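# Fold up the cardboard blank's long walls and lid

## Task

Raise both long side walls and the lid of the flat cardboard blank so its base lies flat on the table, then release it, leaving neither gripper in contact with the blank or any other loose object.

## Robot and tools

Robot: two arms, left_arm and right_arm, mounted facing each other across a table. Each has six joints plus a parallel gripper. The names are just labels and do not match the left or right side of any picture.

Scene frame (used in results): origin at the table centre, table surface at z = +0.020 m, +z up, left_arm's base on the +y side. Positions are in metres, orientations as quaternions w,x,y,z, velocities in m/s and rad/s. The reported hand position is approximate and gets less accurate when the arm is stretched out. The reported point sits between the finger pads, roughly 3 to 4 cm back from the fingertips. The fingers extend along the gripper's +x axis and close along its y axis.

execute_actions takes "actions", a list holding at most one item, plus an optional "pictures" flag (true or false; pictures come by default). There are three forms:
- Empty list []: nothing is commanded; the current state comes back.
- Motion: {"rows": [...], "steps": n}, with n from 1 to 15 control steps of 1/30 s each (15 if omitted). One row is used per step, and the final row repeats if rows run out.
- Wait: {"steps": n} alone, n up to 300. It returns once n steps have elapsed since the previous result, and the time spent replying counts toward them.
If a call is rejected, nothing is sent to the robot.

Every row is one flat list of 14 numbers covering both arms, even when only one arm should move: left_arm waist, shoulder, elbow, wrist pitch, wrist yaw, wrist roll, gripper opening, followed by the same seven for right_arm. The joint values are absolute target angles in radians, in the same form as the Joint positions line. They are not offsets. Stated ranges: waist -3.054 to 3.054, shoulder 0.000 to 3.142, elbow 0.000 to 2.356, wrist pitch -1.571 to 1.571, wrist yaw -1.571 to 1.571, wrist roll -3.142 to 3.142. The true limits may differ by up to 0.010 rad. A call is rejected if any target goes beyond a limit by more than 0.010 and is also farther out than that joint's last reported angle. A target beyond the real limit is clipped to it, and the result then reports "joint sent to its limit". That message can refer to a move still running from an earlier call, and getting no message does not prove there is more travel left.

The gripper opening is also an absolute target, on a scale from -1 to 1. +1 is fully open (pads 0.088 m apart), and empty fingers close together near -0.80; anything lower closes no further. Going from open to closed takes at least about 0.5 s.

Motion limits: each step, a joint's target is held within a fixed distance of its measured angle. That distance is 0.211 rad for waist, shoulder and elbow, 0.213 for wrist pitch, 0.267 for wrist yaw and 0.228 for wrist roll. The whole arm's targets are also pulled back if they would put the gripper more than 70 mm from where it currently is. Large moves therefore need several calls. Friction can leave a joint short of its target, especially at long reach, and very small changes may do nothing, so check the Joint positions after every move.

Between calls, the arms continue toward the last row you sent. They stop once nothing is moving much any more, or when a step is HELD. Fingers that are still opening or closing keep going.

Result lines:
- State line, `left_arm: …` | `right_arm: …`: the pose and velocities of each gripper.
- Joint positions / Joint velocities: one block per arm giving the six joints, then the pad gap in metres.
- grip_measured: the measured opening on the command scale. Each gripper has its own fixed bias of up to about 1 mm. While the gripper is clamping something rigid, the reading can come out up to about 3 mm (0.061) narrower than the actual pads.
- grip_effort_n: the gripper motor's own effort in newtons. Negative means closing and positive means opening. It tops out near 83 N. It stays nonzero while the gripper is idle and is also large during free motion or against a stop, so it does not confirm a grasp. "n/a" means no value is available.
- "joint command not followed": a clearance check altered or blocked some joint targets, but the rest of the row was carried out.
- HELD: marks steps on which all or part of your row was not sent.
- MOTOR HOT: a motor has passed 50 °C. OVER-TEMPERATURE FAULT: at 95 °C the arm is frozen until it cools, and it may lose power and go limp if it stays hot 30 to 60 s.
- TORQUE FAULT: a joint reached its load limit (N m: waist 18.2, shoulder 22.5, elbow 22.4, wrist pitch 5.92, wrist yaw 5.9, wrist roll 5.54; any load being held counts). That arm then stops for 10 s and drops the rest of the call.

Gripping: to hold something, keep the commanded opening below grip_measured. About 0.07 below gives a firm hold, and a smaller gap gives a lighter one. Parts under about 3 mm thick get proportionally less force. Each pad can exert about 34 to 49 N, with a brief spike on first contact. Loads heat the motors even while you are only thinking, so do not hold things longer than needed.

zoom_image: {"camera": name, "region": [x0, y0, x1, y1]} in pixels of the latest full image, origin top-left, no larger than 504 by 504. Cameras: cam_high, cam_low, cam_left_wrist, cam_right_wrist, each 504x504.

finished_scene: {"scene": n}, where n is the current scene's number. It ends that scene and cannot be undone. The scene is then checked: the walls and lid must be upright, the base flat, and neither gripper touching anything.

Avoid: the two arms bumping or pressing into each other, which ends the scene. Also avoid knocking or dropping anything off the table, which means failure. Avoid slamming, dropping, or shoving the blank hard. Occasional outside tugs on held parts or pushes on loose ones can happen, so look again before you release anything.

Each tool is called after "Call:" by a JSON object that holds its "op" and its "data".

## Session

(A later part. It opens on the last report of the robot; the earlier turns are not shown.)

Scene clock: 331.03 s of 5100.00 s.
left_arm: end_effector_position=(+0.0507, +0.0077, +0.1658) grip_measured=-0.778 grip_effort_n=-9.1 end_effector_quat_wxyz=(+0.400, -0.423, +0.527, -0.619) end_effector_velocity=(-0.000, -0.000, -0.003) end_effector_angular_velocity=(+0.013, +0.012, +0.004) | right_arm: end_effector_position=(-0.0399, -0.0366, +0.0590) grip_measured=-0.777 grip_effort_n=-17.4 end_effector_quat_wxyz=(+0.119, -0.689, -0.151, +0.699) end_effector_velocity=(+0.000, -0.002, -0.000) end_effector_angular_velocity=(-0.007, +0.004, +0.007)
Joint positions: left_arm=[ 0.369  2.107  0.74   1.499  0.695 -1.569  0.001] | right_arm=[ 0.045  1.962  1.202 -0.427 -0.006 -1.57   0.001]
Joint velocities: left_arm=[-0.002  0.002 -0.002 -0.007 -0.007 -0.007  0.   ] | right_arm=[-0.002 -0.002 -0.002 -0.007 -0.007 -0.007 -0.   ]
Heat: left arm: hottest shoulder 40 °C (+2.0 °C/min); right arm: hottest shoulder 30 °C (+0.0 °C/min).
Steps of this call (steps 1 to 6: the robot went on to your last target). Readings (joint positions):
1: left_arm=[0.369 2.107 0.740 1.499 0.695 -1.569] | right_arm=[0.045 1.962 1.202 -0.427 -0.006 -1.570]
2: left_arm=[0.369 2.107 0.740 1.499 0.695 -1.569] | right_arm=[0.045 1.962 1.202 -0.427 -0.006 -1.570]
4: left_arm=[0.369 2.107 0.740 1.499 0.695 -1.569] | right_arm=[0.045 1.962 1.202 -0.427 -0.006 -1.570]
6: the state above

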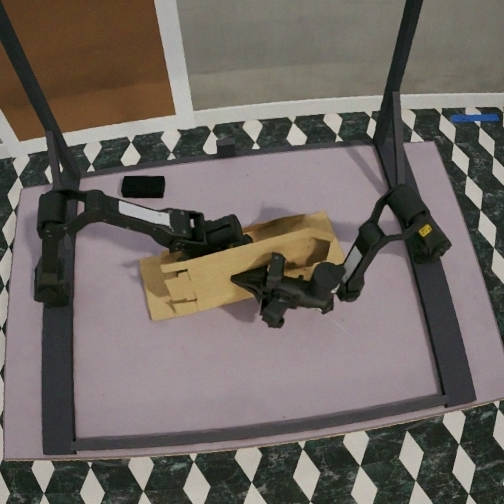

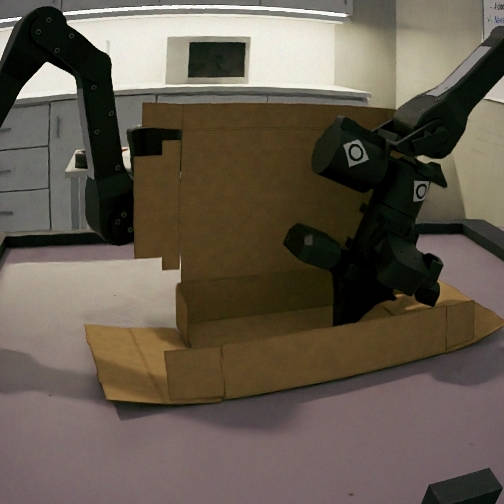

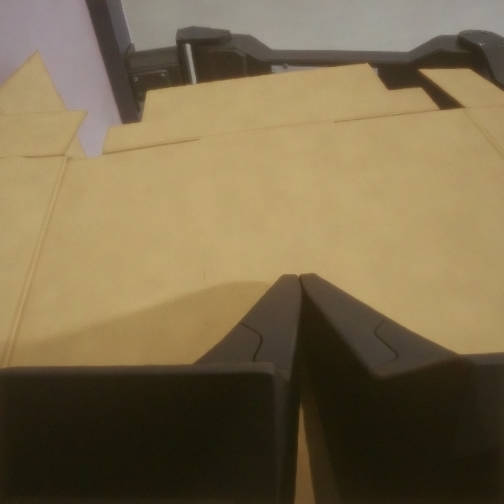

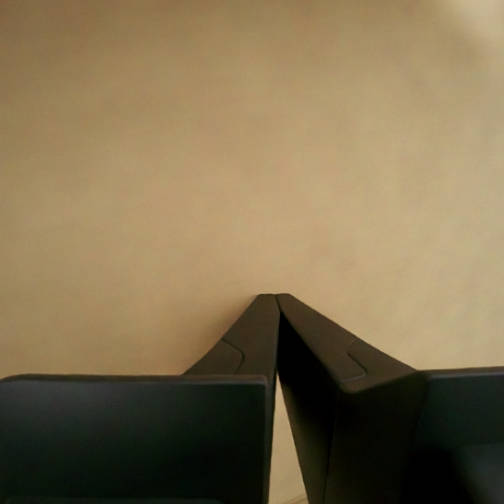

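Call:
{"op": "execute_actions", "data": {"actions": [{"rows":[[0.32,2.1,0.74,1.5,0.7,-1.57,-0.78,0.04,1.995,1.19,-0.434,0,-1.57,-0.78]]}], "pictures": false}}

Call:
{"op": "execute_actions", "data": {"actions": [{"rows":[[0.7,2.1,0.74,1.5,0.7,-1.57,-0.78,0.04,1.97,1.19,-0.434,0,-1.57,-0.78]]}], "pictures": false}}

Call:
{"op": "execute_actions", "data": {"actions": [{"rows":[[0.8,2.1,0.74,1.5,0.9,-1.57,-0.78,0.08,1.6,1.19,-0.6,0,-1.57,-0.78]]}], "pictures": false}}

Call:
{"op": "execute_actions", "data": {"actions": [{"rows":[[0.8,2.1,0.74,1.5,0.9,-1.57,-0.78,0.15,1.0,0.8,0,0,0,-0.78]]}], "pictures": false}}

Call:
{"op": "execute_actions", "data": {"actions": [{"steps":15}]}}

Scene clock: 341.80 s of 5100.00 s.
left_arm: end_effector_position=(+0.0367, +0.0051, +0.1667) grip_measured=-0.778 grip_effort_n=-9.1 end_effector_quat_wxyz=(+0.391, -0.416, +0.532, -0.625) end_effector_velocity=(-0.000, +0.000, +0.002) end_effector_angular_velocity=(-0.005, +0.005, +0.004) | right_arm: end_effector_position=(-0.0399, -0.0366, +0.0590) grip_measured=-0.777 grip_effort_n=-17.4 end_effector_quat_wxyz=(+0.119, -0.689, -0.151, +0.699) end_effector_velocity=(-0.002, -0.005, -0.002) end_effector_angular_velocity=(-0.023, +0.017, +0.013)
Joint positions: left_arm=[ 0.335  2.107  0.741  1.501  0.687 -1.569  0.001] | right_arm=[ 0.045  1.962  1.202 -0.427 -0.006 -1.57   0.001]
Joint velocities: left_arm=[-0.002 -0.002 -0.002  0.007 -0.007 -0.007 -0.   ] | right_arm=[-0.002 -0.002 -0.002 -0.022 -0.022 -0.007 -0.   ]
Heat: left arm: hottest shoulder 40 °C (+1.0 °C/min); right arm: hottest shoulder 30 °C (+0.0 °C/min).
Steps of this call (steps 1 to 15: the robot went on to your last target; steps 16 to 90: nothing new was sent; then 7.27 s passed at rest; steps 91 to 105: all 15 steps of this action). Readings (joint positions):
91: left_arm=[0.366 2.107 0.740 1.499 0.693 -1.569] | right_arm=[0.045 1.962 1.202 -0.427 -0.006 -1.570]
92: left_arm=[0.360 2.107 0.740 1.499 0.692 -1.569] | right_arm=[0.045 1.962 1.202 -0.427 -0.006 -1.570]
94: left_arm=[0.344 2.107 0.740 1.501 0.690 -1.569] | right_arm=[0.045 1.962 1.202 -0.427 -0.006 -1.570]
98: left_arm=[0.335 2.107 0.741 1.501 0.687 -1.569] | right_arm=[0.045 1.962 1.202 -0.427 -0.006 -1.570]
105: the state above

Scene clock: 342.30 s of 5100.00 s.
left_arm: end_effector_position=(+0.1931, +0.0552, +0.1661) grip_measured=-0.778 grip_effort_n=-9.1 end_effector_quat_wxyz=(+0.496, -0.503, +0.451, -0.545) end_effector_velocity=(-0.020, -0.010, -0.001) end_effector_angular_velocity=(+0.006, -0.003, -0.053) | right_arm: end_effector_position=(-0.0397, -0.0366, +0.0591) grip_measured=-0.777 grip_effort_n=-17.4 end_effector_quat_wxyz=(+0.119, -0.689, -0.151, +0.699) end_effector_velocity=(+0.002, -0.002, -0.000) end_effector_angular_velocity=(-0.007, -0.010, +0.002)
Joint positions: left_arm=[ 0.701  2.107  0.741  1.499  0.698 -1.569  0.001] | right_arm=[ 0.045  1.962  1.202 -0.427 -0.005 -1.57   0.001]
Joint velocities: left_arm=[-0.046 -0.002 -0.002 -0.007  0.007  0.007 -0.   ] | right_arm=[-0.002 -0.002 -0.002 -0.007  0.007 -0.007 -0.   ]
Heat: left arm: hottest shoulder 40 °C (+1.0 °C/min); right arm: hottest shoulder 30 °C (+0.0 °C/min).
Steps of this call (steps 1 to 15: all 15 steps of this action). Readings (joint positions):
1: left_arm=[0.349 2.107 0.741 1.501 0.698 -1.569] | right_arm=[0.045 1.962 1.202 -0.427 -0.006 -1.570]
2: left_arm=[0.381 2.107 0.741 1.501 0.703 -1.569] | right_arm=[0.045 1.962 1.202 -0.427 -0.006 -1.570]
4: left_arm=[0.471 2.107 0.741 1.498 0.703 -1.569] | right_arm=[0.045 1.962 1.202 -0.427 -0.005 -1.570]
8: left_arm=[0.654 2.107 0.741 1.499 0.696 -1.569] | right_arm=[0.045 1.962 1.202 -0.427 -0.005 -1.570]
15: the state above

Scene clock: 342.80 s of 5100.00 s.
left_arm: end_effector_position=(+0.2025, +0.0783, +0.1634) grip_measured=-0.778 grip_effort_n=-9.1 end_effector_quat_wxyz=(+0.478, -0.471, +0.474, -0.570) end_effector_velocity=(-0.002, -0.001, -0.002) end_effector_angular_velocity=(+0.007, +0.012, -0.010) | right_arm: end_effector_position=(-0.0506, -0.0652, +0.1818) grip_measured=-0.777 grip_effort_n=-17.4 end_effector_quat_wxyz=(+0.172, -0.670, -0.224, +0.686) end_effector_velocity=(-0.002, -0.004, -0.003) end_effector_angular_velocity=(-0.023, +0.013, +0.016)
Joint positions: left_arm=[ 0.801  2.107  0.741  1.5    0.897 -1.569  0.001] | right_arm=[ 0.078  1.598  1.196 -0.601 -0.    -1.57   0.001]
Joint velocities: left_arm=[-0.002  0.002  0.002 -0.007  0.007 -0.007 -0.   ] | right_arm=[-0.002  0.002  0.002 -0.022 -0.022 -0.007  0.   ]
Heat: left arm: hottest shoulder 40 °C (+1.0 °C/min); right arm: hottest shoulder 30 °C (+0.0 °C/min).
Steps of this call (steps 1 to 15: all 15 steps of this action). Readings (joint positions):
1: left_arm=[0.710 2.107 0.741 1.499 0.753 -1.569] | right_arm=[0.047 1.933 1.202 -0.454 -0.002 -1.570]
2: left_arm=[0.728 2.107 0.741 1.500 0.803 -1.569] | right_arm=[0.052 1.897 1.195 -0.520 -0.000 -1.570]
4: left_arm=[0.768 2.107 0.741 1.500 0.849 -1.569] | right_arm=[0.065 1.799 1.179 -0.566 -0.000 -1.570]
8: left_arm=[0.802 2.107 0.741 1.500 0.885 -1.569] | right_arm=[0.078 1.630 1.197 -0.582 -0.000 -1.570]
15: the state above

Scene clock: 343.30 s of 5100.00 s.
left_arm: end_effector_position=(+0.2024, +0.0783, +0.1634) grip_measured=-0.778 grip_effort_n=-9.5 end_effector_quat_wxyz=(+0.478, -0.471, +0.474, -0.570) end_effector_velocity=(-0.004, -0.002, -0.006) end_effector_angular_velocity=(+0.027, +0.033, -0.015) | right_arm: end_effector_position=(-0.0704, -0.1174, +0.3398) grip_measured=-0.777 grip_effort_n=-17.4 end_effector_quat_wxyz=(+0.600, -0.260, -0.165, +0.738) end_effector_velocity=(-0.000, -0.001, -0.033) end_effector_angular_velocity=(-0.321, +1.882, -0.356)
Joint positions: left_arm=[ 0.801  2.107  0.741  1.5    0.897 -1.569  0.001] | right_arm=[ 0.147  1.001  0.822 -0.008  0.    -0.602  0.001]
Joint velocities: left_arm=[-0.007 -0.002 -0.002 -0.037  0.007 -0.007 -0.   ] | right_arm=[-0.002 -0.002 -0.095  0.051 -0.007  1.941 -0.   ]
Heat: left arm: hottest shoulder 40 °C (+1.0 °C/min); right arm: hottest shoulder 30 °C (+0.0 °C/min).
Steps of this call (steps 1 to 15: all 15 steps of this action). Readings (joint positions):
1: left_arm=[0.801 2.107 0.741 1.500 0.897 -1.569] | right_arm=[0.083 1.567 1.155 -0.530 0.003 -1.514]
2: left_arm=[0.801 2.107 0.741 1.500 0.897 -1.569] | right_arm=[0.097 1.521 1.094 -0.472 0.004 -1.447]
4: left_arm=[0.801 2.107 0.741 1.500 0.897 -1.569] | right_arm=[0.130 1.404 0.969 -0.356 0.002 -1.316]
8: left_arm=[0.801 2.107 0.741 1.500 0.897 -1.569] | right_arm=[0.147 1.183 0.834 -0.133 0.000 -1.062]
15: the state above

Scene clock: 343.80 s of 5100.00 s.
left_arm: end_effector_position=(+0.2024, +0.0783, +0.1634) grip_measured=-0.778 grip_effort_n=-9.1 end_effector_quat_wxyz=(+0.478, -0.471, +0.474, -0.570) end_effector_velocity=(+0.003, -0.001, +0.001) end_effector_angular_velocity=(+0.000, +0.011, +0.019) | right_arm: end_effector_position=(-0.0704, -0.1175, +0.3347) grip_measured=-0.777 grip_effort_n=-17.4 end_effector_quat_wxyz=(+0.650, -0.078, +0.059, +0.754) end_effector_velocity=(-0.000, -0.001, -0.005) end_effector_angular_velocity=(-0.034, +0.076, -0.011)
Joint positions: left_arm=[ 0.801  2.107  0.741  1.5    0.897 -1.569  0.001] | right_arm=[ 0.147  1.001  0.808 -0.001  0.    -0.013  0.001]
Joint velocities: left_arm=[-0.002 -0.002  0.002 -0.007 -0.022 -0.007  0.   ] | right_arm=[-0.002 -0.002 -0.002 -0.022 -0.007  0.081 -0.   ]
Heat: left arm: hottest shoulder 40 °C (+1.0 °C/min); right arm: hottest shoulder 30 °C (+0.0 °C/min).
Steps of this call (steps 1 to 15: the robot went on to your last target). Readings (joint positions):
1: left_arm=[0.801 2.107 0.741 1.500 0.897 -1.569] | right_arm=[0.147 1.001 0.819 -0.007 0.000 -0.536]
2: left_arm=[0.801 2.107 0.741 1.500 0.897 -1.569] | right_arm=[0.147 1.001 0.814 -0.007 0.000 -0.470]
4: left_arm=[0.801 2.107 0.741 1.500 0.897 -1.569] | right_arm=[0.147 1.001 0.809 -0.006 0.000 -0.339]
8: left_arm=[0.801 2.107 0.741 1.500 0.897 -1.569] | right_arm=[0.147 1.001 0.808 -0.001 0.000 -0.103]
15: the state above

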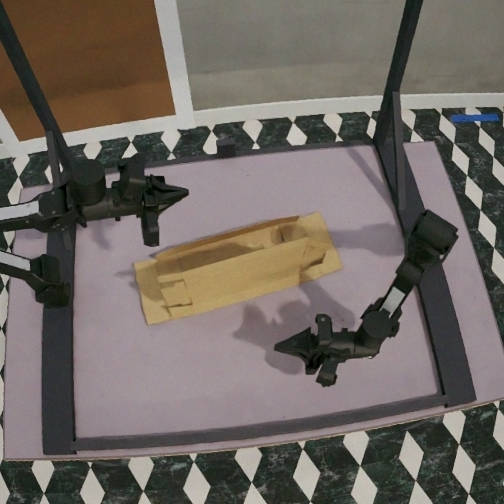

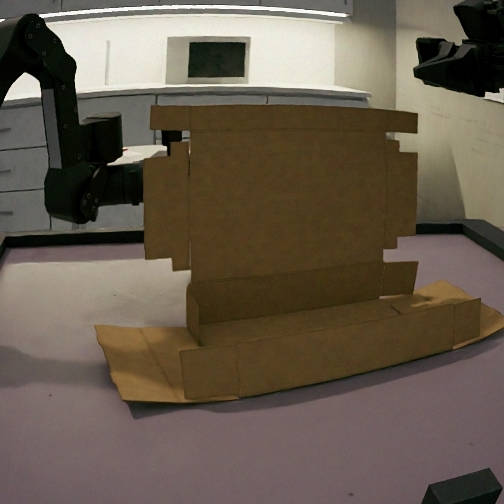

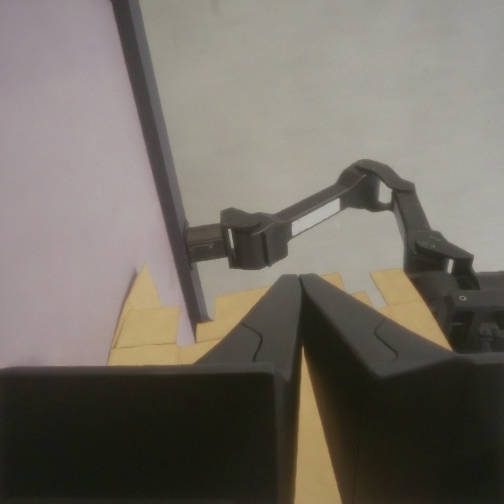

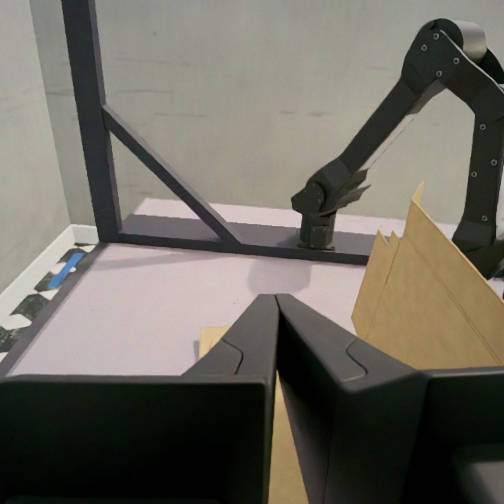

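Call:
{"op": "finished_scene", "data": {"scene": 2}}

The scene is finished: the task was done.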